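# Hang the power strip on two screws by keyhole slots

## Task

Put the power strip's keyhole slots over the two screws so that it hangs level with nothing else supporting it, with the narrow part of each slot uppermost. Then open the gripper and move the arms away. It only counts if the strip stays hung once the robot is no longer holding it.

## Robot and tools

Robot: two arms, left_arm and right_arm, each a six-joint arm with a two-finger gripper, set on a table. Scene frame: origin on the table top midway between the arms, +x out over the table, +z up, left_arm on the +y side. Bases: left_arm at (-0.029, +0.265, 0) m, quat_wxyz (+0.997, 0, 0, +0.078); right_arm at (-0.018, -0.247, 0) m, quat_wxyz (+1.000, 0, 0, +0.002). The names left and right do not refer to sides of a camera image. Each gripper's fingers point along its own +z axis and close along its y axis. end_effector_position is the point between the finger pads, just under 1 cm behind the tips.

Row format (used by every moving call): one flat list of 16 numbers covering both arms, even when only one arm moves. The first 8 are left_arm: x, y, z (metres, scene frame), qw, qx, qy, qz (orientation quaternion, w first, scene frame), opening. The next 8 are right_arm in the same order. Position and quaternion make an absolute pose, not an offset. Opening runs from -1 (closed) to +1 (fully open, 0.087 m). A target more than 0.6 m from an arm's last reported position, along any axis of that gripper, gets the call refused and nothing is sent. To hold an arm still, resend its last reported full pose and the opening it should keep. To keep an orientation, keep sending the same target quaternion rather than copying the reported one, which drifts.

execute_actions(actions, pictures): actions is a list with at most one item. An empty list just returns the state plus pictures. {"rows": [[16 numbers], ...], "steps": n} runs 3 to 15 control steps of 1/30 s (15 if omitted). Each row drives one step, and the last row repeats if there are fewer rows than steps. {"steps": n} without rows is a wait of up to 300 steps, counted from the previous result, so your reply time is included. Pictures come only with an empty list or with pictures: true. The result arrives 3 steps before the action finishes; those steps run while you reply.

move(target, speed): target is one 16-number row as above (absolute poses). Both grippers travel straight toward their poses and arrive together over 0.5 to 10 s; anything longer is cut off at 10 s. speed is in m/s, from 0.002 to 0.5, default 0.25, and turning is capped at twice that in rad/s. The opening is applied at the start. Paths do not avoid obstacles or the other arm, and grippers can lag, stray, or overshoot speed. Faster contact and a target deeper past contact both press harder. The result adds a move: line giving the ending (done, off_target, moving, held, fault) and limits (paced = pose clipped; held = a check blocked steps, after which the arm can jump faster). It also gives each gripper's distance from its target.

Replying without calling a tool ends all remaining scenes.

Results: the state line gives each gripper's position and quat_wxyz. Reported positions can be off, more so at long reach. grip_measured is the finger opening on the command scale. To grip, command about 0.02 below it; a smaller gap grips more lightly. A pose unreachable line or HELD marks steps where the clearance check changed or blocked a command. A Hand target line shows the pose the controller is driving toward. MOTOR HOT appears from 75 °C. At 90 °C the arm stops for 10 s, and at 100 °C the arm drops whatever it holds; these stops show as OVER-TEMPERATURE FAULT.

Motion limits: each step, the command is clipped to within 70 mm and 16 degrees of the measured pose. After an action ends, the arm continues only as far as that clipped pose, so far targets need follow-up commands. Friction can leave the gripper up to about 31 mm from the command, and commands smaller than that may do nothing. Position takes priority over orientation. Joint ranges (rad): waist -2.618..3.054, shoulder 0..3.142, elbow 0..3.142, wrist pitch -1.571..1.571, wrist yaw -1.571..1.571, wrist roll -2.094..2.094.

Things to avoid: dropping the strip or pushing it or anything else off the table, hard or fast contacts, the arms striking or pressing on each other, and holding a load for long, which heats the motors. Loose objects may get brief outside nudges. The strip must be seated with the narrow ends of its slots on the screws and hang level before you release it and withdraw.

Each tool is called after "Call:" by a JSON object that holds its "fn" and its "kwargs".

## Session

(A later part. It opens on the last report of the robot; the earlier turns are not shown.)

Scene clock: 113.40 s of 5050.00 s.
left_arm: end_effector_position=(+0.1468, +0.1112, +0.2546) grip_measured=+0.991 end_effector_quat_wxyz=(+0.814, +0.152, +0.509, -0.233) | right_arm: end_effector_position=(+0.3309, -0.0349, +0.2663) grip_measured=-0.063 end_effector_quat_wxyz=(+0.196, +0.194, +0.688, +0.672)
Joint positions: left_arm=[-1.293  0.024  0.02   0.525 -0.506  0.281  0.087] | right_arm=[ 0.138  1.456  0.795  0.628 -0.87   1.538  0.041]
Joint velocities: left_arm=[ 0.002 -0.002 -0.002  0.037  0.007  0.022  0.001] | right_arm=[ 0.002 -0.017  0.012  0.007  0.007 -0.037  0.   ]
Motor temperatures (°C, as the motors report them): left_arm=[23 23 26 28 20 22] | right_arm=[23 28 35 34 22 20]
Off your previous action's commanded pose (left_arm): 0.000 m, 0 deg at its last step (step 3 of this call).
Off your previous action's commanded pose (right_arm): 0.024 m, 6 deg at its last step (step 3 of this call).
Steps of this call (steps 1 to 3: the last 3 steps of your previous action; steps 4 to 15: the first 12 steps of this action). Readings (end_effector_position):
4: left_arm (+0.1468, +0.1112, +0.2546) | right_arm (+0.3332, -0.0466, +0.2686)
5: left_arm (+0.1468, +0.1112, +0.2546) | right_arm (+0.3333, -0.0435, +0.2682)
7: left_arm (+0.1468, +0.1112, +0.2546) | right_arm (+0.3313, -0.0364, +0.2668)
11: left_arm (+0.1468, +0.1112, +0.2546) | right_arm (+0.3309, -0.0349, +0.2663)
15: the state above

Call:
{"fn": "execute_actions", "kwargs": {"actions": [{"rows":[[0.1468,0.1112,0.2546,0.814,0.152,0.509,-0.233,1,0.3385,-0.053,0.33,0.232,0.163,0.665,0.695,-0.2]]}]}}

Call:
{"fn": "execute_actions", "kwargs": {"actions": [{"rows":[[0.1468,0.1112,0.2546,0.814,0.152,0.509,-0.233,1,0.3385,-0.053,0.33,0.232,0.163,0.665,0.695,-0.2]]}]}}

Call:
{"fn": "execute_actions", "kwargs": {"actions": [{"rows":[[0.1468,0.1112,0.2546,0.814,0.152,0.509,-0.233,1,0.3385,-0.053,0.2965,0.232,0.163,0.665,0.695,-0.2]]}]}}

Call:
{"fn": "execute_actions", "kwargs": {"actions": [{"rows":[[0.1468,0.1112,0.2546,0.814,0.152,0.509,-0.233,1,0.3385,-0.053,0.2965,0.232,0.163,0.665,0.695,-0.2]]}]}}

Call:
{"fn": "execute_actions", "kwargs": {"actions": [{"rows":[[0.1468,0.1112,0.2546,0.814,0.152,0.509,-0.233,1,0.3405,-0.033,0.2985,0.232,0.163,0.665,0.695,-0.2]]}]}}

Call:
{"fn": "execute_actions", "kwargs": {"actions": [{"rows":[[0.1468,0.1112,0.2546,0.814,0.152,0.509,-0.233,1,0.3347,-0.051,0.33,0.232,0.163,0.665,0.695,-0.2]]}]}}

Call:
{"fn": "execute_actions", "kwargs": {"actions": [{"rows":[[0.1468,0.1112,0.2546,0.814,0.152,0.509,-0.233,1,0.3347,-0.051,0.33,0.232,0.163,0.665,0.695,-0.2]]}]}}

Call:
{"fn": "execute_actions", "kwargs": {"actions": [{"rows":[[0.1468,0.1112,0.2546,0.814,0.152,0.509,-0.233,1,0.3347,-0.051,0.2955,0.232,0.163,0.665,0.695,-0.2]]}]}}

Call:
{"fn": "execute_actions", "kwargs": {"actions": [{"rows":[[0.1468,0.1112,0.2546,0.814,0.152,0.509,-0.233,1,0.3347,-0.051,0.2955,0.232,0.163,0.665,0.695,-0.2]]}]}}

Call:
{"fn": "execute_actions", "kwargs": {"actions": [{"rows":[[0.1468,0.1112,0.2546,0.814,0.152,0.509,-0.233,1,0.3367,-0.031,0.2975,0.232,0.163,0.665,0.695,-0.2]]}]}}

Scene clock: 114.13 s of 5050.00 s.
left_arm: end_effector_position=(+0.1468, +0.1112, +0.2546) grip_measured=+0.991 end_effector_quat_wxyz=(+0.814, +0.152, +0.509, -0.233) | right_arm: end_effector_position=(+0.3429, -0.0526, +0.2876) grip_measured=-0.063 end_effector_quat_wxyz=(+0.203, +0.201, +0.685, +0.670)
Joint positions: left_arm=[-1.293  0.024  0.02   0.525 -0.506  0.281  0.087] | right_arm=[ 0.08   1.45   0.878  0.54  -0.908  1.538  0.041]
Joint velocities: left_arm=[ 0.007 -0.012 -0.002 -0.037  0.007 -0.007  0.001] | right_arm=[-0.012 -0.002 -0.007 -0.11  -0.139  0.051 -0.   ]
Motor temperatures (°C, as the motors report them): left_arm=[23 23 26 28 20 22] | right_arm=[23 28 35 34 22 20]
Off your previous action's commanded pose (left_arm): 0.000 m, 0 deg at its last step (step 3 of this call).
Off your previous action's commanded pose (right_arm): 0.029 m, 7 deg at its last step (step 3 of this call).
Steps of this call (steps 1 to 3: the last 3 steps of your previous action; steps 4 to 10: nothing new was sent; steps 11 to 22: the first 12 steps of this action). Readings (end_effector_position):
11: left_arm (+0.1468, +0.1112, +0.2546) | right_arm (+0.3313, -0.0364, +0.2674)
12: left_arm (+0.1468, +0.1112, +0.2546) | right_arm (+0.3329, -0.0392, +0.2694)
14: left_arm (+0.1468, +0.1112, +0.2546) | right_arm (+0.3388, -0.0467, +0.2770)
18: left_arm (+0.1468, +0.1112, +0.2546) | right_arm (+0.3442, -0.0532, +0.2882)
22: the state above

Scene clock: 114.63 s of 5050.00 s.
left_arm: end_effector_position=(+0.1468, +0.1112, +0.2546) grip_measured=+0.991 end_effector_quat_wxyz=(+0.814, +0.152, +0.509, -0.233) | right_arm: end_effector_position=(+0.3421, -0.0523, +0.2858) grip_measured=-0.063 end_effector_quat_wxyz=(+0.197, +0.204, +0.687, +0.669)
Joint positions: left_arm=[-1.293  0.024  0.02   0.525 -0.506  0.281  0.087] | right_arm=[ 0.08   1.45   0.878  0.528 -0.913  1.539  0.041]
Joint velocities: left_arm=[-0.007  0.012 -0.007 -0.022  0.007 -0.007  0.001] | right_arm=[-0.007  0.012 -0.002 -0.066 -0.007  0.022  0.001]
Motor temperatures (°C, as the motors report them): left_arm=[23 23 26 28 20 22] | right_arm=[23 28 35 34 22 20]
Off your previous action's commanded pose (left_arm): 0.000 m, 0 deg at its last step (step 3 of this call).
Off your previous action's commanded pose (right_arm): 0.044 m, 7 deg at its last step (step 3 of this call).
Steps of this call (steps 1 to 3: the last 3 steps of your previous action; steps 4 to 15: the first 12 steps of this action). Readings (end_effector_position):
4: left_arm (+0.1468, +0.1112, +0.2546) | right_arm (+0.3423, -0.0524, +0.2863)
5: left_arm (+0.1468, +0.1112, +0.2546) | right_arm (+0.3422, -0.0524, +0.2862)
7: left_arm (+0.1468, +0.1112, +0.2546) | right_arm (+0.3422, -0.0524, +0.2860)
11: left_arm (+0.1468, +0.1112, +0.2546) | right_arm (+0.3421, -0.0523, +0.2859)
15: the state above

Scene clock: 115.13 s of 5050.00 s.
left_arm: end_effector_position=(+0.1468, +0.1112, +0.2546) grip_measured=+0.991 end_effector_quat_wxyz=(+0.814, +0.152, +0.509, -0.233) | right_arm: end_effector_position=(+0.3392, -0.0524, +0.2683) grip_measured=-0.063 end_effector_quat_wxyz=(+0.194, +0.204, +0.688, +0.669)
Joint positions: left_arm=[-1.293  0.024  0.02   0.525 -0.506  0.281  0.087] | right_arm=[ 0.08   1.465  0.822  0.594 -0.915  1.537  0.041]
Joint velocities: left_arm=[-0.002  0.002 -0.012 -0.081 -0.037  0.066 -0.   ] | right_arm=[ 0.002  0.007  0.002  0.154 -0.037  0.007 -0.002]
Motor temperatures (°C, as the motors report them): left_arm=[23 23 26 28 20 22] | right_arm=[23 28 35 34 22 20]
Off your previous action's commanded pose (left_arm): 0.000 m, 0 deg at its last step (step 3 of this call).
Off your previous action's commanded pose (right_arm): 0.044 m, 7 deg at its last step (step 3 of this call).
Steps of this call (steps 1 to 3: the last 3 steps of your previous action; steps 4 to 15: the first 12 steps of this action). Readings (end_effector_position):
4: left_arm (+0.1468, +0.1112, +0.2546) | right_arm (+0.3416, -0.0524, +0.2849)
5: left_arm (+0.1468, +0.1112, +0.2546) | right_arm (+0.3407, -0.0525, +0.2833)
7: left_arm (+0.1468, +0.1112, +0.2546) | right_arm (+0.3393, -0.0524, +0.2775)
11: left_arm (+0.1468, +0.1112, +0.2546) | right_arm (+0.3392, -0.0524, +0.2680)
15: the state above

Scene clock: 115.63 s of 5050.00 s.
left_arm: end_effector_position=(+0.1468, +0.1112, +0.2546) grip_measured=+0.991 end_effector_quat_wxyz=(+0.814, +0.152, +0.509, -0.233) | right_arm: end_effector_position=(+0.3394, -0.0524, +0.2718) grip_measured=-0.063 end_effector_quat_wxyz=(+0.202, +0.197, +0.685, +0.672)
Joint positions: left_arm=[-1.293  0.024  0.02   0.525 -0.506  0.281  0.087] | right_arm=[ 0.08   1.465  0.822  0.617 -0.915  1.537  0.041]
Joint velocities: left_arm=[-0.012 -0.007 -0.007 -0.022 -0.022  0.007 -0.001] | right_arm=[ 0.002 -0.002  0.012  0.007  0.051  0.037  0.001]
Motor temperatures (°C, as the motors report them): left_arm=[23 23 26 28 20 22] | right_arm=[23 28 35 34 22 20]
Off your previous action's commanded pose (left_arm): 0.000 m, 0 deg at its last step (step 3 of this call).
Off your previous action's commanded pose (right_arm): 0.027 m, 7 deg at its last step (step 3 of this call).
Steps of this call (steps 1 to 3: the last 3 steps of your previous action; steps 4 to 15: the first 12 steps of this action). Readings (end_effector_position):
4: left_arm (+0.1468, +0.1112, +0.2546) | right_arm (+0.3393, -0.0524, +0.2701)
5: left_arm (+0.1468, +0.1112, +0.2546) | right_arm (+0.3393, -0.0524, +0.2704)
7: left_arm (+0.1468, +0.1112, +0.2546) | right_arm (+0.3393, -0.0524, +0.2709)
11: left_arm (+0.1468, +0.1112, +0.2546) | right_arm (+0.3394, -0.0524, +0.2715)
15: the state above

Scene clock: 116.13 s of 5050.00 s.
left_arm: end_effector_position=(+0.1468, +0.1112, +0.2546) grip_measured=+0.991 end_effector_quat_wxyz=(+0.814, +0.152, +0.509, -0.233) | right_arm: end_effector_position=(+0.3365, -0.0383, +0.2700) grip_measured=-0.063 end_effector_quat_wxyz=(+0.197, +0.193, +0.687, +0.672)
Joint positions: left_arm=[-1.293  0.024  0.02   0.525 -0.506  0.281  0.087] | right_arm=[ 0.125  1.471  0.822  0.619 -0.884  1.537  0.041]
Joint velocities: left_arm=[-0.002 -0.022  0.002 -0.022  0.022 -0.051  0.001] | right_arm=[-0.002 -0.012  0.002 -0.022 -0.037 -0.095 -0.001]
Motor temperatures (°C, as the motors report them): left_arm=[23 23 26 28 20 22] | right_arm=[23 28 35 34 22 20]
Off your previous action's commanded pose (left_arm): 0.000 m, 0 deg at its last step (step 3 of this call).
Off your previous action's commanded pose (right_arm): 0.025 m, 6 deg at its last step (step 3 of this call).
Steps of this call (steps 1 to 3: the last 3 steps of your previous action; steps 4 to 15: the first 12 steps of this action). Readings (end_effector_position):
4: left_arm (+0.1468, +0.1112, +0.2546) | right_arm (+0.3396, -0.0508, +0.2718)
5: left_arm (+0.1468, +0.1112, +0.2546) | right_arm (+0.3398, -0.0477, +0.2716)
7: left_arm (+0.1468, +0.1112, +0.2546) | right_arm (+0.3373, -0.0398, +0.2704)
11: left_arm (+0.1468, +0.1112, +0.2546) | right_arm (+0.3365, -0.0383, +0.2700)
15: the state above

Scene clock: 116.63 s of 5050.00 s.
left_arm: end_effector_position=(+0.1468, +0.1112, +0.2546) grip_measured=+0.991 end_effector_quat_wxyz=(+0.814, +0.152, +0.509, -0.233) | right_arm: end_effector_position=(+0.3378, -0.0493, +0.2874) grip_measured=-0.063 end_effector_quat_wxyz=(+0.200, +0.200, +0.686, +0.671)
Joint positions: left_arm=[-1.293  0.024  0.02   0.525 -0.506  0.281  0.087] | right_arm=[ 0.091  1.434  0.865  0.536 -0.903  1.538  0.041]
Joint velocities: left_arm=[ 0.002 -0.002 -0.007  0.081 -0.007  0.037 -0.001] | right_arm=[-0.017 -0.002  0.002 -0.095  0.037 -0.095 -0.001]
Motor temperatures (°C, as the motors report them): left_arm=[23 23 26 28 20 22] | right_arm=[23 28 35 34 22 20]
Off your previous action's commanded pose (left_arm): 0.000 m, 0 deg at its last step (step 3 of this call).
Off your previous action's commanded pose (right_arm): 0.029 m, 6 deg at its last step (step 3 of this call).
Steps of this call (steps 1 to 3: the last 3 steps of your previous action; steps 4 to 15: the first 12 steps of this action). Readings (end_effector_position):
4: left_arm (+0.1468, +0.1112, +0.2546) | right_arm (+0.3363, -0.0395, +0.2709)
5: left_arm (+0.1468, +0.1112, +0.2546) | right_arm (+0.3363, -0.0413, +0.2720)
7: left_arm (+0.1468, +0.1112, +0.2546) | right_arm (+0.3371, -0.0460, +0.2776)
11: left_arm (+0.1468, +0.1112, +0.2546) | right_arm (+0.3384, -0.0496, +0.2878)
15: the state above

Scene clock: 117.13 s of 5050.00 s.
left_arm: end_effector_position=(+0.1468, +0.1112, +0.2546) grip_measured=+0.991 end_effector_quat_wxyz=(+0.814, +0.152, +0.509, -0.233) | right_arm: end_effector_position=(+0.3374, -0.0492, +0.2855) grip_measured=-0.063 end_effector_quat_wxyz=(+0.195, +0.203, +0.688, +0.669)
Joint positions: left_arm=[-1.293  0.024  0.02   0.525 -0.506  0.281  0.087] | right_arm=[ 0.091  1.434  0.865  0.523 -0.905  1.538  0.041]
Joint velocities: left_arm=[ 0.012 -0.002 -0.007  0.081  0.007 -0.007  0.   ] | right_arm=[-0.007  0.002  0.002  0.022 -0.007 -0.095  0.   ]
Motor temperatures (°C, as the motors report them): left_arm=[23 23 26 28 20 22] | right_arm=[23 28 35 34 22 20]
Off your previous action's commanded pose (left_arm): 0.000 m, 0 deg at its last step (step 3 of this call).
Off your previous action's commanded pose (right_arm): 0.044 m, 7 deg at its last step (step 3 of this call).
Steps of this call (steps 1 to 3: the last 3 steps of your previous action; steps 4 to 15: the first 12 steps of this action). Readings (end_effector_position):
4: left_arm (+0.1468, +0.1112, +0.2546) | right_arm (+0.3375, -0.0492, +0.2861)
5: left_arm (+0.1468, +0.1112, +0.2546) | right_arm (+0.3375, -0.0492, +0.2859)
7: left_arm (+0.1468, +0.1112, +0.2546) | right_arm (+0.3374, -0.0492, +0.2857)
11: left_arm (+0.1468, +0.1112, +0.2546) | right_arm (+0.3374, -0.0492, +0.2855)
15: the state above

Scene clock: 117.63 s of 5050.00 s.
left_arm: end_effector_position=(+0.1468, +0.1112, +0.2546) grip_measured=+0.991 end_effector_quat_wxyz=(+0.814, +0.152, +0.509, -0.233) | right_arm: end_effector_position=(+0.3347, -0.0493, +0.2666) grip_measured=-0.063 end_effector_quat_wxyz=(+0.192, +0.204, +0.689, +0.668)
Joint positions: left_arm=[-1.293  0.024  0.02   0.525 -0.506  0.281  0.087] | right_arm=[ 0.091  1.452  0.806  0.592 -0.907  1.536  0.041]
Joint velocities: left_arm=[ 0.007 -0.007  0.002 -0.095  0.022 -0.022 -0.001] | right_arm=[-0.007 -0.012  0.002  0.125  0.037 -0.037  0.001]
Motor temperatures (°C, as the motors report them): left_arm=[23 23 26 28 20 22] | right_arm=[23 28 35 34 22 20]
Off your previous action's commanded pose (left_arm): 0.000 m, 0 deg at its last step (step 3 of this call).
Off your previous action's commanded pose (right_arm): 0.045 m, 7 deg at its last step (step 3 of this call).
Steps of this call (steps 1 to 3: the last 3 steps of your previous action; steps 4 to 15: the first 12 steps of this action). Readings (end_effector_position):
4: left_arm (+0.1468, +0.1112, +0.2546) | right_arm (+0.3371, -0.0493, +0.2845)
5: left_arm (+0.1468, +0.1112, +0.2546) | right_arm (+0.3362, -0.0493, +0.2827)
7: left_arm (+0.1468, +0.1112, +0.2546) | right_arm (+0.3347, -0.0494, +0.2765)
11: left_arm (+0.1468, +0.1112, +0.2546) | right_arm (+0.3347, -0.0493, +0.2664)
15: the state above

Scene clock: 118.13 s of 5050.00 s.
left_arm: end_effector_position=(+0.1468, +0.1112, +0.2546) grip_measured=+0.991 end_effector_quat_wxyz=(+0.814, +0.152, +0.509, -0.233) | right_arm: end_effector_position=(+0.3348, -0.0493, +0.2704) grip_measured=-0.063 end_effector_quat_wxyz=(+0.201, +0.196, +0.686, +0.671)
Joint positions: left_arm=[-1.293  0.024  0.02   0.525 -0.506  0.281  0.087] | right_arm=[ 0.091  1.452  0.806  0.617 -0.907  1.536  0.041]
Joint velocities: left_arm=[ 0.007  0.007  0.007  0.022 -0.022  0.007 -0.   ] | right_arm=[-0.002 -0.017  0.007 -0.022 -0.007 -0.022  0.   ]
Motor temperatures (°C, as the motors report them): left_arm=[23 23 26 28 20 22] | right_arm=[23 28 35 34 22 20]
Off your previous action's commanded pose (left_arm): 0.000 m, 0 deg at its last step (step 3 of this call).
Off your previous action's commanded pose (right_arm): 0.027 m, 7 deg at its last step (step 3 of this call).
Steps of this call (steps 1 to 3: the last 3 steps of your previous action; steps 4 to 15: the first 12 steps of this action). Readings (end_effector_position):
4: left_arm (+0.1468, +0.1112, +0.2546) | right_arm (+0.3348, -0.0493, +0.2685)
5: left_arm (+0.1468, +0.1112, +0.2546) | right_arm (+0.3348, -0.0493, +0.2689)
7: left_arm (+0.1468, +0.1112, +0.2546) | right_arm (+0.3348, -0.0493, +0.2694)
11: left_arm (+0.1468, +0.1112, +0.2546) | right_arm (+0.3348, -0.0493, +0.2700)
15: the state above

Scene clock: 118.63 s of 5050.00 s.
left_arm: end_effector_position=(+0.1468, +0.1112, +0.2546) grip_measured=+0.991 end_effector_quat_wxyz=(+0.814, +0.152, +0.509, -0.233) | right_arm: end_effector_position=(+0.3318, -0.0348, +0.2681) grip_measured=-0.063 end_effector_quat_wxyz=(+0.195, +0.192, +0.688, +0.672)
Joint positions: left_arm=[-1.293  0.024  0.02   0.525 -0.506  0.281  0.087] | right_arm=[ 0.137  1.459  0.806  0.619 -0.875  1.536  0.041]
Joint velocities: left_arm=[-0.002 -0.017  0.002 -0.022  0.007 -0.022 -0.001] | right_arm=[-0.002 -0.007  0.012  0.066 -0.022 -0.051 -0.001]
Motor temperatures (°C, as the motors report them): left_arm=[23 23 26 28 20 22] | right_arm=[23 28 35 34 22 20]
Off your previous action's commanded pose (left_arm): 0.000 m, 0 deg at its last step (step 3 of this call).
Off your previous action's commanded pose (right_arm): 0.025 m, 6 deg at its last step (step 3 of this call).
Steps of this call (steps 1 to 3: the last 3 steps of your previous action; steps 4 to 15: the first 12 steps of this action). Readings (end_effector_position):
4: left_arm (+0.1468, +0.1112, +0.2546) | right_arm (+0.3351, -0.0478, +0.2705)
5: left_arm (+0.1468, +0.1112, +0.2546) | right_arm (+0.3352, -0.0447, +0.2701)
7: left_arm (+0.1468, +0.1112, +0.2546) | right_arm (+0.3330, -0.0375, +0.2689)
11: left_arm (+0.1468, +0.1112, +0.2546) | right_arm (+0.3318, -0.0348, +0.2681)
15: the state above

Call:
{"fn": "execute_actions", "kwargs": {"actions": [{"rows":[[0.1468,0.1112,0.2546,0.814,0.152,0.509,-0.233,1,0.350,-0.026,0.305,0.232,0.163,0.665,0.695,-0.2]]}]}}

Call:
{"fn": "execute_actions", "kwargs": {"actions": [{"rows":[[0.1468,0.1112,0.2546,0.814,0.152,0.509,-0.233,1,0.358,-0.034,0.305,0.232,0.163,0.665,0.695,-0.2]]}]}}

Scene clock: 119.13 s of 5050.00 s.
left_arm: end_effector_position=(+0.1468, +0.1112, +0.2546) grip_measured=+0.991 end_effector_quat_wxyz=(+0.814, +0.152, +0.509, -0.233) | right_arm: end_effector_position=(+0.3323, -0.0337, +0.2679) grip_measured=-0.063 end_effector_quat_wxyz=(+0.184, +0.184, +0.691, +0.675)
Joint positions: left_arm=[-1.293  0.024  0.02   0.525 -0.506  0.281  0.087] | right_arm=[ 0.133  1.48   0.825  0.618 -0.909  1.536  0.041]
Joint velocities: left_arm=[-0.012 -0.007 -0.002 -0.066  0.037  0.007 -0.001] | right_arm=[ 0.002  0.017 -0.017 -0.051 -0.051 -0.051  0.001]
Motor temperatures (°C, as the motors report them): left_arm=[23 23 26 28 20 22] | right_arm=[23 28 35 34 22 20]
Off your previous action's commanded pose (left_arm): 0.000 m, 0 deg at its last step (step 3 of this call).
Off your previous action's commanded pose (right_arm): 0.030 m, 7 deg at its last step (step 3 of this call).
Steps of this call (steps 1 to 3: the last 3 steps of your previous action; steps 4 to 15: the first 12 steps of this action). Readings (end_effector_position):
4: left_arm (+0.1468, +0.1112, +0.2546) | right_arm (+0.3323, -0.0344, +0.2680)
5: left_arm (+0.1468, +0.1112, +0.2546) | right_arm (+0.3323, -0.0340, +0.2680)
7: left_arm (+0.1468, +0.1112, +0.2546) | right_arm (+0.3324, -0.0338, +0.2679)
11: left_arm (+0.1468, +0.1112, +0.2546) | right_arm (+0.3323, -0.0336, +0.2679)
15: the state above

Scene clock: 119.63 s of 5050.00 s.
left_arm: end_effector_position=(+0.1468, +0.1112, +0.2546) grip_measured=+0.991 end_effector_quat_wxyz=(+0.814, +0.152, +0.509, -0.233) | right_arm: end_effector_position=(+0.3328, -0.0338, +0.2678) grip_measured=-0.063 end_effector_quat_wxyz=(+0.170, +0.171, +0.694, +0.678)
Joint positions: left_arm=[-1.293  0.024  0.02   0.525 -0.506  0.281  0.087] | right_arm=[ 0.124  1.507  0.85   0.618 -0.957  1.535  0.041]
Joint velocities: left_arm=[ 0.012  0.002 -0.002 -0.007 -0.051 -0.051  0.001] | right_arm=[ 0.002 -0.017  0.002 -0.037  0.022  0.007 -0.   ]
Motor temperatures (°C, as the motors report them): left_arm=[23 23 26 28 20 22] | right_arm=[23 28 35 34 22 20]
Off your previous action's commanded pose (left_arm): 0.000 m, 0 deg at its last step (step 3 of this call).
Off your previous action's commanded pose (right_arm): 0.042 m, 7 deg at its last step (step 3 of this call).
Steps of this call (steps 1 to 3: the last 3 steps of your previous action; steps 4 to 15: the first 12 steps of this action). Readings (end_effector_position):
4: left_arm (+0.1468, +0.1112, +0.2546) | right_arm (+0.3329, -0.0342, +0.2680)
5: left_arm (+0.1468, +0.1112, +0.2546) | right_arm (+0.3329, -0.0340, +0.2678)
7: left_arm (+0.1468, +0.1112, +0.2546) | right_arm (+0.3329, -0.0339, +0.2678)
11: left_arm (+0.1468, +0.1112, +0.2546) | right_arm (+0.3328, -0.0338, +0.2678)
15: the state above

Call:
{"fn": "execute_actions", "kwargs": {"actions": [{"rows":[[0.1468,0.1112,0.2546,0.814,0.152,0.509,-0.233,1,0.330,-0.022,0.30,0.232,0.163,0.665,0.695,-0.2]]}]}}

Call:
{"fn": "execute_actions", "kwargs": {"actions": [{"rows":[[0.1468,0.1112,0.2546,0.814,0.152,0.509,-0.233,1,0.341,-0.036,0.30,0.232,0.163,0.665,0.695,-0.2]]}]}}

Call:
{"fn": "execute_actions", "kwargs": {"actions": [{"rows":[[0.1468,0.1112,0.2546,0.814,0.152,0.509,-0.233,1,0.345,-0.039,0.30,0.232,0.163,0.665,0.695,-0.2]]}], "pictures": true}}

Scene clock: 120.13 s of 5050.00 s.
left_arm: end_effector_position=(+0.1468, +0.1112, +0.2546) grip_measured=+0.991 end_effector_quat_wxyz=(+0.814, +0.152, +0.509, -0.233) | right_arm: end_effector_position=(+0.3322, -0.0331, +0.2680) grip_measured=-0.063 end_effector_quat_wxyz=(+0.195, +0.192, +0.689, +0.672)
Joint positions: left_arm=[-1.293  0.024  0.02   0.525 -0.506  0.281  0.087] | right_arm=[ 0.143  1.461  0.809  0.618 -0.871  1.535  0.041]
Joint velocities: left_arm=[ 0.002 -0.002 -0.012 -0.007  0.037  0.066 -0.   ] | right_arm=[ 0.027 -0.017 -0.022 -0.007 -0.007 -0.037  0.   ]
Motor temperatures (°C, as the motors report them): left_arm=[23 23 26 28 20 22] | right_arm=[23 28 35 34 22 20]
Off your previous action's commanded pose (left_arm): 0.000 m, 0 deg at its last step (step 3 of this call).
Off your previous action's commanded pose (right_arm): 0.045 m, 8 deg at its last step (step 3 of this call).
Steps of this call (steps 1 to 3: the last 3 steps of your previous action; steps 4 to 15: the first 12 steps of this action). Readings (end_effector_position):
4: left_arm (+0.1468, +0.1112, +0.2546) | right_arm (+0.3320, -0.0333, +0.2678)
5: left_arm (+0.1468, +0.1112, +0.2546) | right_arm (+0.3319, -0.0333, +0.2680)
7: left_arm (+0.1468, +0.1112, +0.2546) | right_arm (+0.3320, -0.0331, +0.2680)
11: left_arm (+0.1468, +0.1112, +0.2546) | right_arm (+0.3322, -0.0330, +0.2679)
15: the state above

Scene clock: 120.63 s of 5050.00 s.
left_arm: end_effector_position=(+0.1468, +0.1112, +0.2546) grip_measured=+0.991 end_effector_quat_wxyz=(+0.814, +0.152, +0.509, -0.233) | right_arm: end_effector_position=(+0.3331, -0.0342, +0.2660) grip_measured=-0.063 end_effector_quat_wxyz=(+0.192, +0.194, +0.689, +0.671)
Joint positions: left_arm=[-1.293  0.024  0.02   0.525 -0.506  0.281  0.087] | right_arm=[ 0.138  1.467  0.809  0.618 -0.876  1.535  0.041]
Joint velocities: left_arm=[ 0.002 -0.002  0.007  0.037  0.007  0.007  0.001] | right_arm=[ 0.007  0.002  0.002  0.022 -0.022 -0.081  0.001]
Motor temperatures (°C, as the motors report them): left_arm=[23 23 26 28 20 22] | right_arm=[23 28 35 34 22 20]
Off your previous action's commanded pose (left_arm): 0.000 m, 0 deg at its last step (step 3 of this call).
Off your previous action's commanded pose (right_arm): 0.034 m, 7 deg at its last step (step 3 of this call).
Steps of this call (steps 1 to 3: the last 3 steps of your previous action; steps 4 to 15: the first 12 steps of this action). Readings (end_effector_position):
4: left_arm (+0.1468, +0.1112, +0.2546) | right_arm (+0.3325, -0.0338, +0.2680)
5: left_arm (+0.1468, +0.1112, +0.2546) | right_arm (+0.3327, -0.0339, +0.2675)
7: left_arm (+0.1468, +0.1112, +0.2546) | right_arm (+0.3330, -0.0341, +0.2664)
11: left_arm (+0.1468, +0.1112, +0.2546) | right_arm (+0.3331, -0.0342, +0.2660)
15: the state above

Scene clock: 121.13 s of 5050.00 s.
left_arm: end_effector_position=(+0.1468, +0.1112, +0.2546) grip_measured=+0.991 end_effector_quat_wxyz=(+0.814, +0.152, +0.509, -0.233) | right_arm: end_effector_position=(+0.3353, -0.0360, +0.2610) grip_measured=-0.063 end_effector_quat_wxyz=(+0.187, +0.198, +0.691, +0.670)
Joint positions: left_arm=[-1.293  0.024  0.02   0.525 -0.506  0.281  0.087] | right_arm=[ 0.131  1.482  0.809  0.62  -0.885  1.537  0.041]
Joint velocities: left_arm=[-0.012 -0.007 -0.007 -0.022 -0.037  0.007  0.   ] | right_arm=[-0.007  0.002 -0.002  0.11  -0.051  0.022 -0.   ]
Motor temperatures (°C, as the motors report them): left_arm=[23 23 26 28 20 22] | right_arm=[23 28 35 34 22 20]
Off your previous action's commanded pose (left_arm): 0.000 m, 0 deg at its last step (step 3 of this call).
Off your previous action's commanded pose (right_arm): 0.035 m, 7 deg at its last step (step 3 of this call).
Steps of this call (steps 1 to 3: the last 3 steps of your previous action; steps 4 to 15: the first 12 steps of this action). Readings (end_effector_position):
4: left_arm (+0.1468, +0.1112, +0.2546) | right_arm (+0.3333, -0.0346, +0.2655)
5: left_arm (+0.1468, +0.1112, +0.2546) | right_arm (+0.3340, -0.0350, +0.2647)
7: left_arm (+0.1468, +0.1112, +0.2546) | right_arm (+0.3353, -0.0360, +0.2622)
11: left_arm (+0.1468, +0.1112, +0.2546) | right_arm (+0.3353, -0.0360, +0.2610)
15: the state above

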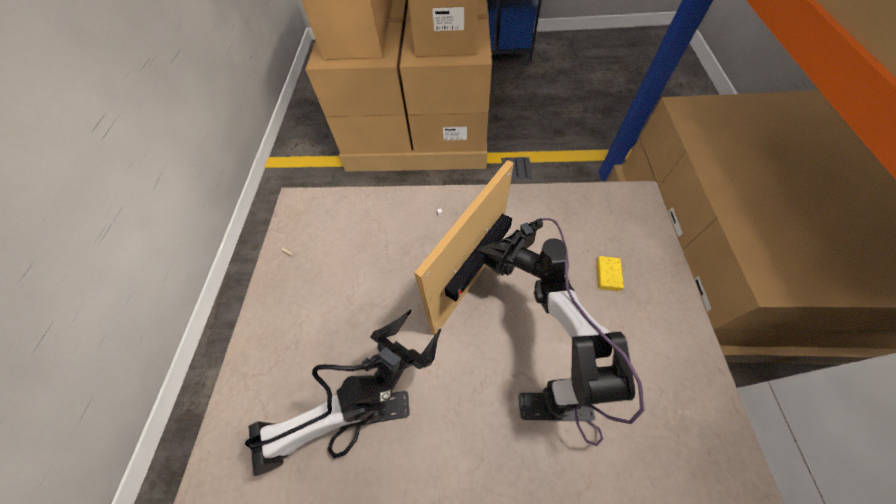

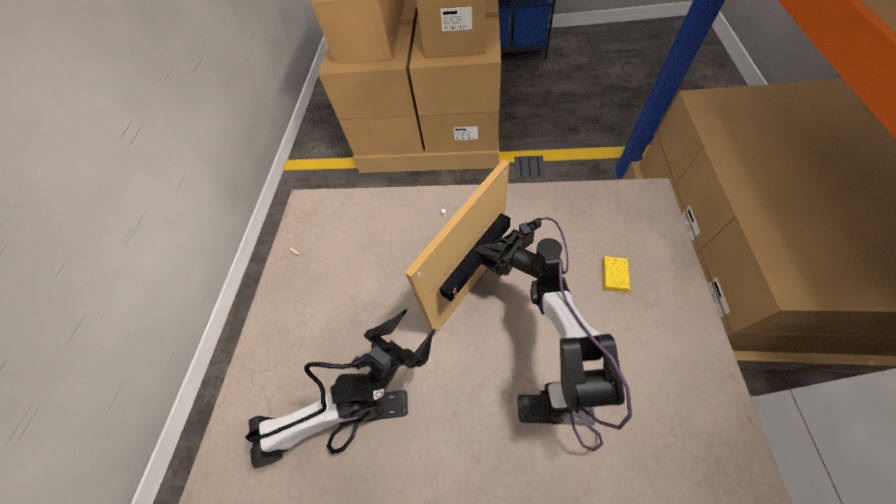

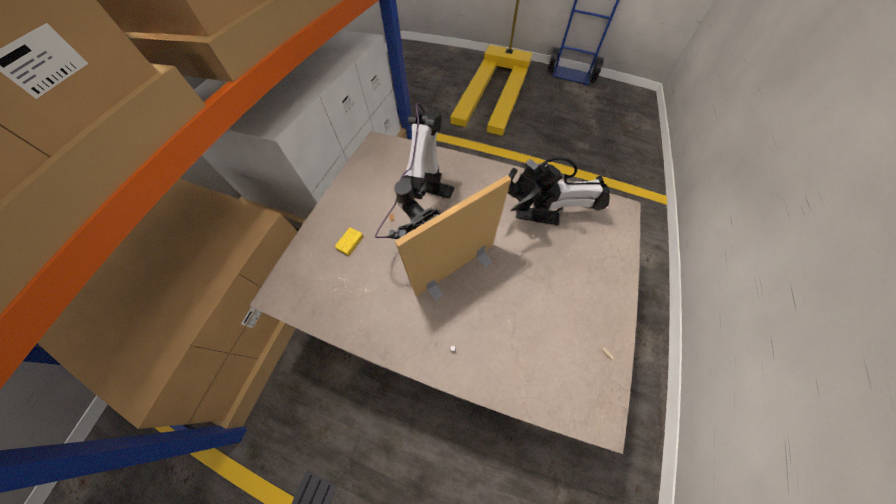

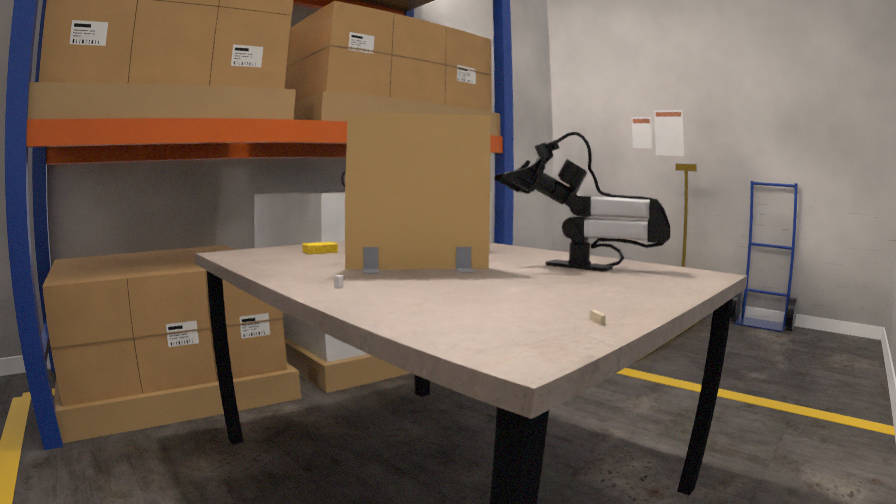

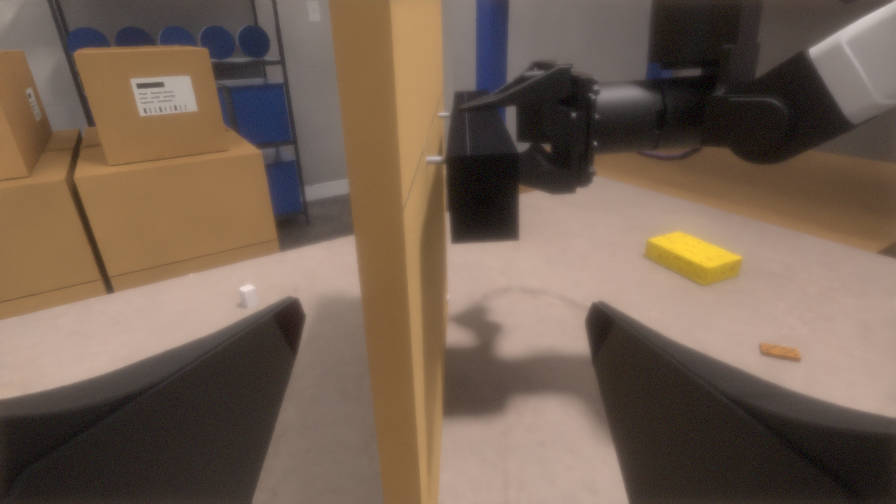

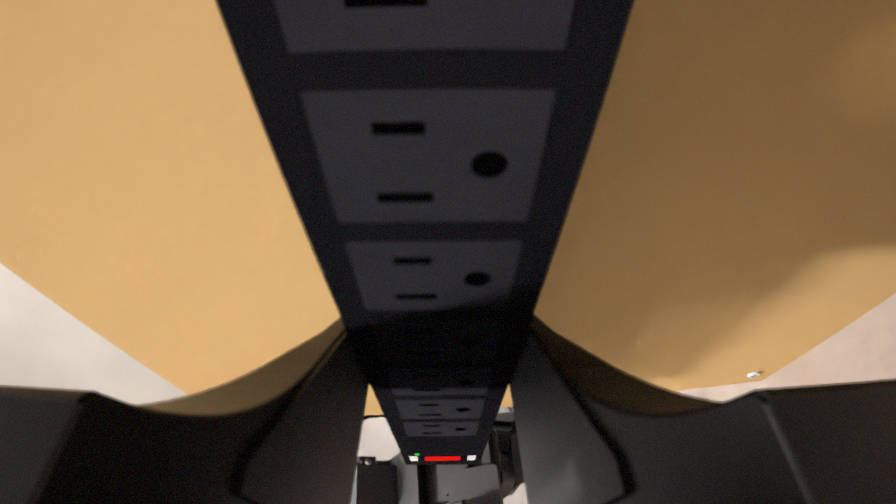

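Call:
{"fn": "execute_actions", "kwargs": {"actions": [{"rows":[[0.1468,0.1112,0.2546,0.814,0.152,0.509,-0.233,1,0.343,-0.037,0.308,0.232,0.163,0.665,0.695,-0.2]]}]}}

Call:
{"fn": "execute_actions", "kwargs": {"actions": [{"rows":[[0.1468,0.1112,0.2546,0.814,0.152,0.509,-0.233,1,0.343,-0.037,0.313,0.232,0.163,0.665,0.695,-0.2]]}]}}

Call:
{"fn": "execute_actions", "kwargs": {"actions": [{"rows":[[0.1468,0.1112,0.2546,0.814,0.152,0.509,-0.233,1,0.343,-0.037,0.318,0.232,0.163,0.665,0.695,-0.2]]}]}}

Scene clock: 121.63 s of 5050.00 s.
left_arm: end_effector_position=(+0.1468, +0.1112, +0.2546) grip_measured=+0.991 end_effector_quat_wxyz=(+0.814, +0.152, +0.509, -0.233) | right_arm: end_effector_position=(+0.3353, -0.0360, +0.2610) grip_measured=-0.063 end_effector_quat_wxyz=(+0.187, +0.198, +0.691, +0.670)
Joint positions: left_arm=[-1.293  0.024  0.02   0.525 -0.506  0.281  0.087] | right_arm=[ 0.131  1.482  0.809  0.62  -0.885  1.537  0.041]
Joint velocities: left_arm=[-0.012  0.002  0.012 -0.037  0.051 -0.066  0.001] | right_arm=[ 0.002 -0.012 -0.012 -0.007 -0.051 -0.037  0.   ]
Motor temperatures (°C, as the motors report them): left_arm=[23 23 26 28 20 22] | right_arm=[23 28 35 34 22 20]
Off your previous action's commanded pose (left_arm): 0.000 m, 0 deg at its last step (step 3 of this call).
Off your previous action's commanded pose (right_arm): 0.040 m, 8 deg at its last step (step 3 of this call).
Steps of this call (steps 1 to 3: the last 3 steps of your previous action; steps 4 to 15: the first 12 steps of this action). Readings (end_effector_position):
4: left_arm (+0.1468, +0.1112, +0.2546) | right_arm (+0.3353, -0.0360, +0.2610)
5: left_arm (+0.1468, +0.1112, +0.2546) | right_arm (+0.3353, -0.0360, +0.2610)
7: left_arm (+0.1468, +0.1112, +0.2546) | right_arm (+0.3353, -0.0360, +0.2610)
11: left_arm (+0.1468, +0.1112, +0.2546) | right_arm (+0.3353, -0.0360, +0.2610)
15: the state above

Scene clock: 122.13 s of 5050.00 s.
left_arm: end_effector_position=(+0.1468, +0.1112, +0.2546) grip_measured=+0.991 end_effector_quat_wxyz=(+0.814, +0.152, +0.509, -0.233) | right_arm: end_effector_position=(+0.3353, -0.0358, +0.2620) grip_measured=-0.063 end_effector_quat_wxyz=(+0.179, +0.200, +0.694, +0.668)
Joint positions: left_arm=[-1.293  0.024  0.02   0.525 -0.506  0.281  0.087] | right_arm=[ 0.129  1.482  0.823  0.589 -0.895  1.536  0.041]
Joint velocities: left_arm=[-0.002 -0.007  0.002  0.037  0.051  0.022 -0.001] | right_arm=[ 0.012 -0.022 -0.007  0.007 -0.037  0.022  0.   ]
Motor temperatures (°C, as the motors report them): left_arm=[23 23 26 28 20 22] | right_arm=[23 28 36 35 22 20]
Off your previous action's commanded pose (left_arm): 0.000 m, 0 deg at its last step (step 3 of this call).
Off your previous action's commanded pose (right_arm): 0.048 m, 8 deg at its last step (step 3 of this call).
Steps of this call (steps 1 to 3: the last 3 steps of your previous action; steps 4 to 15: the first 12 steps of this action). Readings (end_effector_position):
4: left_arm (+0.1468, +0.1112, +0.2546) | right_arm (+0.3354, -0.0359, +0.2613)
5: left_arm (+0.1468, +0.1112, +0.2546) | right_arm (+0.3355, -0.0360, +0.2617)
7: left_arm (+0.1468, +0.1112, +0.2546) | right_arm (+0.3354, -0.0359, +0.2619)
11: left_arm (+0.1468, +0.1112, +0.2546) | right_arm (+0.3353, -0.0359, +0.2619)
15: the state above

Scene clock: 122.63 s of 5050.00 s.
left_arm: end_effector_position=(+0.1468, +0.1112, +0.2546) grip_measured=+0.991 end_effector_quat_wxyz=(+0.814, +0.152, +0.509, -0.233) | right_arm: end_effector_position=(+0.3353, -0.0357, +0.2627) grip_measured=-0.063 end_effector_quat_wxyz=(+0.173, +0.202, +0.696, +0.667)
Joint positions: left_arm=[-1.293  0.024  0.02   0.525 -0.506  0.281  0.087] | right_arm=[ 0.128  1.482  0.834  0.566 -0.902  1.536  0.041]
Joint velocities: left_arm=[-0.007  0.012  0.007 -0.007  0.037 -0.066  0.   ] | right_arm=[-0.007  0.002  0.002 -0.051  0.051  0.007  0.   ]
Motor temperatures (°C, as the motors report them): left_arm=[23 23 26 28 20 22] | right_arm=[23 28 36 35 22 20]
Off your previous action's commanded pose (left_arm): 0.000 m, 0 deg at its last step (step 3 of this call).
Off your previous action's commanded pose (right_arm): 0.052 m, 9 deg at its last step (step 3 of this call).
Steps of this call (steps 1 to 3: the last 3 steps of your previous action; steps 4 to 15: the first 12 steps of this action). Readings (end_effector_position):
4: left_arm (+0.1468, +0.1112, +0.2546) | right_arm (+0.3354, -0.0359, +0.2622)
5: left_arm (+0.1468, +0.1112, +0.2546) | right_arm (+0.3355, -0.0359, +0.2625)
7: left_arm (+0.1468, +0.1112, +0.2546) | right_arm (+0.3354, -0.0359, +0.2626)
11: left_arm (+0.1468, +0.1112, +0.2546) | right_arm (+0.3353, -0.0358, +0.2627)
15: the state above

Call:
{"fn": "execute_actions", "kwargs": {"actions": [{"rows":[[0.1468,0.1112,0.2546,0.814,0.152,0.509,-0.233,1,0.337,-0.050,0.335,0.232,0.163,0.665,0.695,-0.2]]}]}}

Call:
{"fn": "execute_actions", "kwargs": {"actions": [{"rows":[[0.1468,0.1112,0.2546,0.814,0.152,0.509,-0.233,1,0.337,-0.050,0.335,0.232,0.163,0.665,0.695,-0.2]]}]}}

Call:
{"fn": "execute_actions", "kwargs": {"actions": [{"rows":[[0.1468,0.1112,0.2546,0.814,0.152,0.509,-0.233,1,0.337,-0.050,0.300,0.232,0.163,0.665,0.695,-0.2]]}]}}

Call:
{"fn": "execute_actions", "kwargs": {"actions": [{"rows":[[0.1468,0.1112,0.2546,0.814,0.152,0.509,-0.233,1,0.337,-0.050,0.300,0.232,0.163,0.665,0.695,-0.2]]}]}}

Call:
{"fn": "execute_actions", "kwargs": {"actions": [{"rows":[[0.1468,0.1112,0.2546,0.814,0.152,0.509,-0.233,1,0.339,-0.030,0.302,0.232,0.163,0.665,0.695,-0.2]]}]}}

Call:
{"fn": "execute_actions", "kwargs": {"actions": [{"rows":[[0.1468,0.1112,0.2546,0.814,0.152,0.509,-0.233,1,0.343,-0.035,0.303,0.232,0.163,0.665,0.695,-0.2]]}]}}

Call:
{"fn": "execute_actions", "kwargs": {"actions": [{"rows":[[0.1468,0.1112,0.2546,0.814,0.152,0.509,-0.233,1,0.345,-0.036,0.303,0.232,0.163,0.665,0.695,-0.2]]}]}}

Call:
{"fn": "execute_actions", "kwargs": {"actions": [{"rows":[[0.1468,0.1112,0.2546,0.814,0.152,0.509,-0.233,1,0.347,-0.038,0.303,0.232,0.163,0.665,0.695,-0.2]]}]}}

Scene clock: 123.27 s of 5050.00 s.
left_arm: end_effector_position=(+0.1468, +0.1112, +0.2546) grip_measured=+0.991 end_effector_quat_wxyz=(+0.814, +0.152, +0.509, -0.233) | right_arm: end_effector_position=(+0.3386, -0.0485, +0.2947) grip_measured=-0.063 end_effector_quat_wxyz=(+0.200, +0.197, +0.686, +0.672)
Joint positions: left_arm=[-1.293  0.024  0.02   0.525 -0.506  0.281  0.087] | right_arm=[ 0.093  1.432  0.891  0.512 -0.906  1.539  0.041]
Joint velocities: left_arm=[-0.012  0.007 -0.007 -0.022  0.022  0.037 -0.001] | right_arm=[ 0.007 -0.017  0.002 -0.081 -0.022 -0.007  0.002]
Motor temperatures (°C, as the motors report them): left_arm=[23 23 26 28 20 22] | right_arm=[23 28 36 35 22 20]
Off your previous action's commanded pose (left_arm): 0.000 m, 0 deg at its last step (step 3 of this call).
Off your previous action's commanded pose (right_arm): 0.056 m, 9 deg at its last step (step 3 of this call).
Steps of this call (steps 1 to 3: the last 3 steps of your previous action; steps 4 to 7: nothing new was sent; steps 8 to 19: the first 12 steps of this action). Readings (end_effector_position):
8: left_arm (+0.1468, +0.1112, +0.2546) | right_arm (+0.3352, -0.0370, +0.2641)
9: left_arm (+0.1468, +0.1112, +0.2546) | right_arm (+0.3348, -0.0388, +0.2666)
11: left_arm (+0.1468, +0.1112, +0.2546) | right_arm (+0.3358, -0.0439, +0.2765)
15: left_arm (+0.1468, +0.1112, +0.2546) | right_arm (+0.3384, -0.0485, +0.2935)
19: the state above

Scene clock: 123.77 s of 5050.00 s.
left_arm: end_effector_position=(+0.1468, +0.1112, +0.2546) grip_measured=+0.991 end_effector_quat_wxyz=(+0.814, +0.152, +0.509, -0.233) | right_arm: end_effector_position=(+0.3386, -0.0485, +0.2934) grip_measured=-0.063 end_effector_quat_wxyz=(+0.197, +0.200, +0.687, +0.671)
Joint positions: left_arm=[-1.293  0.024  0.02   0.525 -0.506  0.281  0.087] | right_arm=[ 0.093  1.432  0.891  0.504 -0.906  1.539  0.041]
Joint velocities: left_arm=[-0.002 -0.012 -0.002 -0.007 -0.051 -0.007 -0.002] | right_arm=[-0.002 -0.007 -0.012  0.007  0.007  0.037 -0.001]
Motor temperatures (°C, as the motors report them): left_arm=[23 23 26 28 20 22] | right_arm=[23 28 36 35 22 20]
Off your previous action's commanded pose (left_arm): 0.000 m, 0 deg at its last step (step 3 of this call).
Off your previous action's commanded pose (right_arm): 0.041 m, 7 deg at its last step (step 3 of this call).
Steps of this call (steps 1 to 3: the last 3 steps of your previous action; steps 4 to 15: the first 12 steps of this action). Readings (end_effector_position):
4: left_arm (+0.1468, +0.1112, +0.2546) | right_arm (+0.3386, -0.0485, +0.2939)
5: left_arm (+0.1468, +0.1112, +0.2546) | right_arm (+0.3386, -0.0485, +0.2938)
7: left_arm (+0.1468, +0.1112, +0.2546) | right_arm (+0.3386, -0.0485, +0.2937)
11: left_arm (+0.1468, +0.1112, +0.2546) | right_arm (+0.3386, -0.0485, +0.2935)
15: the state above

Scene clock: 124.27 s of 5050.00 s.
left_arm: end_effector_position=(+0.1468, +0.1112, +0.2546) grip_measured=+0.991 end_effector_quat_wxyz=(+0.814, +0.152, +0.509, -0.233) | right_arm: end_effector_position=(+0.3369, -0.0485, +0.2698) grip_measured=-0.063 end_effector_quat_wxyz=(+0.190, +0.205, +0.690, +0.668)
Joint positions: left_arm=[-1.293  0.024  0.02   0.525 -0.506  0.281  0.087] | right_arm=[ 0.093  1.456  0.826  0.572 -0.908  1.537  0.041]
Joint velocities: left_arm=[ 0.007 -0.007 -0.012 -0.022 -0.007 -0.081 -0.   ] | right_arm=[-0.017 -0.007  0.007  0.066  0.007  0.051  0.   ]
Motor temperatures (°C, as the motors report them): left_arm=[23 23 27 28 20 22] | right_arm=[23 28 36 35 22 20]
Off your previous action's commanded pose (left_arm): 0.000 m, 0 deg at its last step (step 3 of this call).
Off your previous action's commanded pose (right_arm): 0.042 m, 7 deg at its last step (step 3 of this call).
Steps of this call (steps 1 to 3: the last 3 steps of your previous action; steps 4 to 15: the first 12 steps of this action). Readings (end_effector_position):
4: left_arm (+0.1468, +0.1112, +0.2546) | right_arm (+0.3383, -0.0485, +0.2921)
5: left_arm (+0.1468, +0.1112, +0.2546) | right_arm (+0.3374, -0.0486, +0.2902)
7: left_arm (+0.1468, +0.1112, +0.2546) | right_arm (+0.3363, -0.0486, +0.2829)
11: left_arm (+0.1468, +0.1112, +0.2546) | right_arm (+0.3369, -0.0485, +0.2704)
15: the state above

Scene clock: 124.77 s of 5050.00 s.
left_arm: end_effector_position=(+0.1468, +0.1112, +0.2546) grip_measured=+0.991 end_effector_quat_wxyz=(+0.814, +0.152, +0.509, -0.233) | right_arm: end_effector_position=(+0.3371, -0.0485, +0.2739) grip_measured=-0.063 end_effector_quat_wxyz=(+0.199, +0.196, +0.686, +0.671)
Joint positions: left_arm=[-1.293  0.024  0.02   0.525 -0.506  0.281  0.087] | right_arm=[ 0.093  1.456  0.826  0.599 -0.908  1.537  0.041]
Joint velocities: left_arm=[-0.007 -0.002 -0.007 -0.007  0.007  0.037  0.001] | right_arm=[-0.002 -0.012  0.007 -0.007 -0.022 -0.007 -0.   ]
Motor temperatures (°C, as the motors report them): left_arm=[23 23 27 28 20 22] | right_arm=[23 28 36 35 22 20]
Off your previous action's commanded pose (left_arm): 0.000 m, 0 deg at its last step (step 3 of this call).
Off your previous action's commanded pose (right_arm): 0.029 m, 7 deg at its last step (step 3 of this call).
Steps of this call (steps 1 to 3: the last 3 steps of your previous action; steps 4 to 15: the first 12 steps of this action). Readings (end_effector_position):
4: left_arm (+0.1468, +0.1112, +0.2546) | right_arm (+0.3370, -0.0485, +0.2719)
5: left_arm (+0.1468, +0.1112, +0.2546) | right_arm (+0.3370, -0.0485, +0.2723)
7: left_arm (+0.1468, +0.1112, +0.2546) | right_arm (+0.3370, -0.0485, +0.2729)
11: left_arm (+0.1468, +0.1112, +0.2546) | right_arm (+0.3371, -0.0485, +0.2735)
15: the state above

Scene clock: 125.27 s of 5050.00 s.
left_arm: end_effector_position=(+0.1468, +0.1112, +0.2546) grip_measured=+0.991 end_effector_quat_wxyz=(+0.814, +0.152, +0.509, -0.233) | right_arm: end_effector_position=(+0.3338, -0.0330, +0.2722) grip_measured=-0.063 end_effector_quat_wxyz=(+0.194, +0.192, +0.688, +0.672)
Joint positions: left_arm=[-1.293  0.024  0.02   0.525 -0.506  0.281  0.087] | right_arm=[ 0.142  1.461  0.826  0.601 -0.871  1.537  0.041]
Joint velocities: left_arm=[-0.027 -0.012 -0.007 -0.007 -0.037 -0.037 -0.002] | right_arm=[ 0.002  0.002 -0.012  0.095  0.022  0.051 -0.001]
Motor temperatures (°C, as the motors report them): left_arm=[23 23 27 28 20 22] | right_arm=[23 28 36 35 22 20]
Off your previous action's commanded pose (left_arm): 0.000 m, 0 deg at its last step (step 3 of this call).
Off your previous action's commanded pose (right_arm): 0.026 m, 6 deg at its last step (step 3 of this call).
Steps of this call (steps 1 to 3: the last 3 steps of your previous action; steps 4 to 15: the first 12 steps of this action). Readings (end_effector_position):
4: left_arm (+0.1468, +0.1112, +0.2546) | right_arm (+0.3374, -0.0469, +0.2740)
5: left_arm (+0.1468, +0.1112, +0.2546) | right_arm (+0.3375, -0.0440, +0.2740)
7: left_arm (+0.1468, +0.1112, +0.2546) | right_arm (+0.3349, -0.0367, +0.2735)
11: left_arm (+0.1468, +0.1112, +0.2546) | right_arm (+0.3338, -0.0330, +0.2722)
15: the state above

Scene clock: 125.77 s of 5050.00 s.
left_arm: end_effector_position=(+0.1468, +0.1112, +0.2546) grip_measured=+0.991 end_effector_quat_wxyz=(+0.814, +0.152, +0.509, -0.233) | right_arm: end_effector_position=(+0.3350, -0.0332, +0.2700) grip_measured=-0.063 end_effector_quat_wxyz=(+0.190, +0.196, +0.689, +0.672)
Joint positions: left_arm=[-1.293  0.024  0.02   0.525 -0.506  0.281  0.087] | right_arm=[ 0.141  1.469  0.826  0.604 -0.874  1.542  0.041]
Joint velocities: left_arm=[-0.032 -0.017 -0.002 -0.007  0.007 -0.022 -0.   ] | right_arm=[-0.017 -0.002 -0.002  0.022  0.066 -0.007  0.001]
Motor temperatures (°C, as the motors report them): left_arm=[23 23 27 28 20 22] | right_arm=[23 28 36 35 22 20]
Off your previous action's commanded pose (left_arm): 0.000 m, 0 deg at its last step (step 3 of this call).
Off your previous action's commanded pose (right_arm): 0.030 m, 7 deg at its last step (step 3 of this call).
Steps of this call (steps 1 to 3: the last 3 steps of your previous action; steps 4 to 15: the first 12 steps of this action). Readings (end_effector_position):
4: left_arm (+0.1468, +0.1112, +0.2546) | right_arm (+0.3339, -0.0329, +0.2718)
5: left_arm (+0.1468, +0.1112, +0.2546) | right_arm (+0.3340, -0.0328, +0.2716)
7: left_arm (+0.1468, +0.1112, +0.2546) | right_arm (+0.3344, -0.0331, +0.2707)
11: left_arm (+0.1468, +0.1112, +0.2546) | right_arm (+0.3350, -0.0332, +0.2700)
15: the state above

Scene clock: 126.27 s of 5050.00 s.
left_arm: end_effector_position=(+0.1468, +0.1112, +0.2546) grip_measured=+0.991 end_effector_quat_wxyz=(+0.814, +0.152, +0.509, -0.233) | right_arm: end_effector_position=(+0.3350, -0.0332, +0.2700) grip_measured=-0.063 end_effector_quat_wxyz=(+0.190, +0.196, +0.689, +0.672)
Joint positions: left_arm=[-1.293  0.024  0.02   0.525 -0.506  0.281  0.087] | right_arm=[ 0.141  1.469  0.826  0.604 -0.874  1.542  0.041]
Joint velocities: left_arm=[ 0.007 -0.022 -0.017  0.022  0.037 -0.022 -0.001] | right_arm=[-0.002 -0.017 -0.007 -0.051  0.051 -0.007 -0.   ]
Motor temperatures (°C, as the motors report them): left_arm=[23 23 27 28 20 22] | right_arm=[23 28 36 35 22 20]
Off your previous action's commanded pose (left_arm): 0.000 m, 0 deg at its last step (step 3 of this call).
Off your previous action's commanded pose (right_arm): 0.034 m, 7 deg at its last step (step 3 of this call).
Steps of this call (steps 1 to 3: the last 3 steps of your previous action; steps 4 to 15: the first 12 steps of this action). Readings (end_effector_position):
4: left_arm (+0.1468, +0.1112, +0.2546) | right_arm (+0.3350, -0.0332, +0.2700)
5: left_arm (+0.1468, +0.1112, +0.2546) | right_arm (+0.3350, -0.0332, +0.2700)
7: left_arm (+0.1468, +0.1112, +0.2546) | right_arm (+0.3350, -0.0332, +0.2700)
11: left_arm (+0.1468, +0.1112, +0.2546) | right_arm (+0.3350, -0.0332, +0.2700)
15: the state above

Scene clock: 126.77 s of 5050.00 s.
left_arm: end_effector_position=(+0.1468, +0.1112, +0.2546) grip_measured=+0.991 end_effector_quat_wxyz=(+0.814, +0.152, +0.509, -0.233) | right_arm: end_effector_position=(+0.3351, -0.0333, +0.2698) grip_measured=-0.063 end_effector_quat_wxyz=(+0.186, +0.191, +0.689, +0.674)
Joint positions: left_arm=[-1.293  0.024  0.02   0.525 -0.506  0.281  0.087] | right_arm=[ 0.137  1.479  0.831  0.613 -0.891  1.544  0.041]
Joint velocities: left_arm=[-0.022  0.017 -0.007  0.037  0.095  0.051  0.001] | right_arm=[-0.012 -0.002  0.012  0.022  0.051 -0.037 -0.   ]
Motor temperatures (°C, as the motors report them): left_arm=[23 23 27 28 20 22] | right_arm=[23 28 36 35 22 20]
Off your previous action's commanded pose (left_arm): 0.000 m, 0 deg at its last step (step 3 of this call).
Off your previous action's commanded pose (right_arm): 0.035 m, 7 deg at its last step (step 3 of this call).
Steps of this call (steps 1 to 3: the last 3 steps of your previous action; steps 4 to 15: the first 12 steps of this action). Readings (end_effector_position):
4: left_arm (+0.1468, +0.1112, +0.2546) | right_arm (+0.3350, -0.0333, +0.2696)
5: left_arm (+0.1468, +0.1112, +0.2546) | right_arm (+0.3352, -0.0334, +0.2698)
7: left_arm (+0.1468, +0.1112, +0.2546) | right_arm (+0.3351, -0.0333, +0.2697)
11: left_arm (+0.1468, +0.1112, +0.2546) | right_arm (+0.3351, -0.0333, +0.2697)
15: the state above


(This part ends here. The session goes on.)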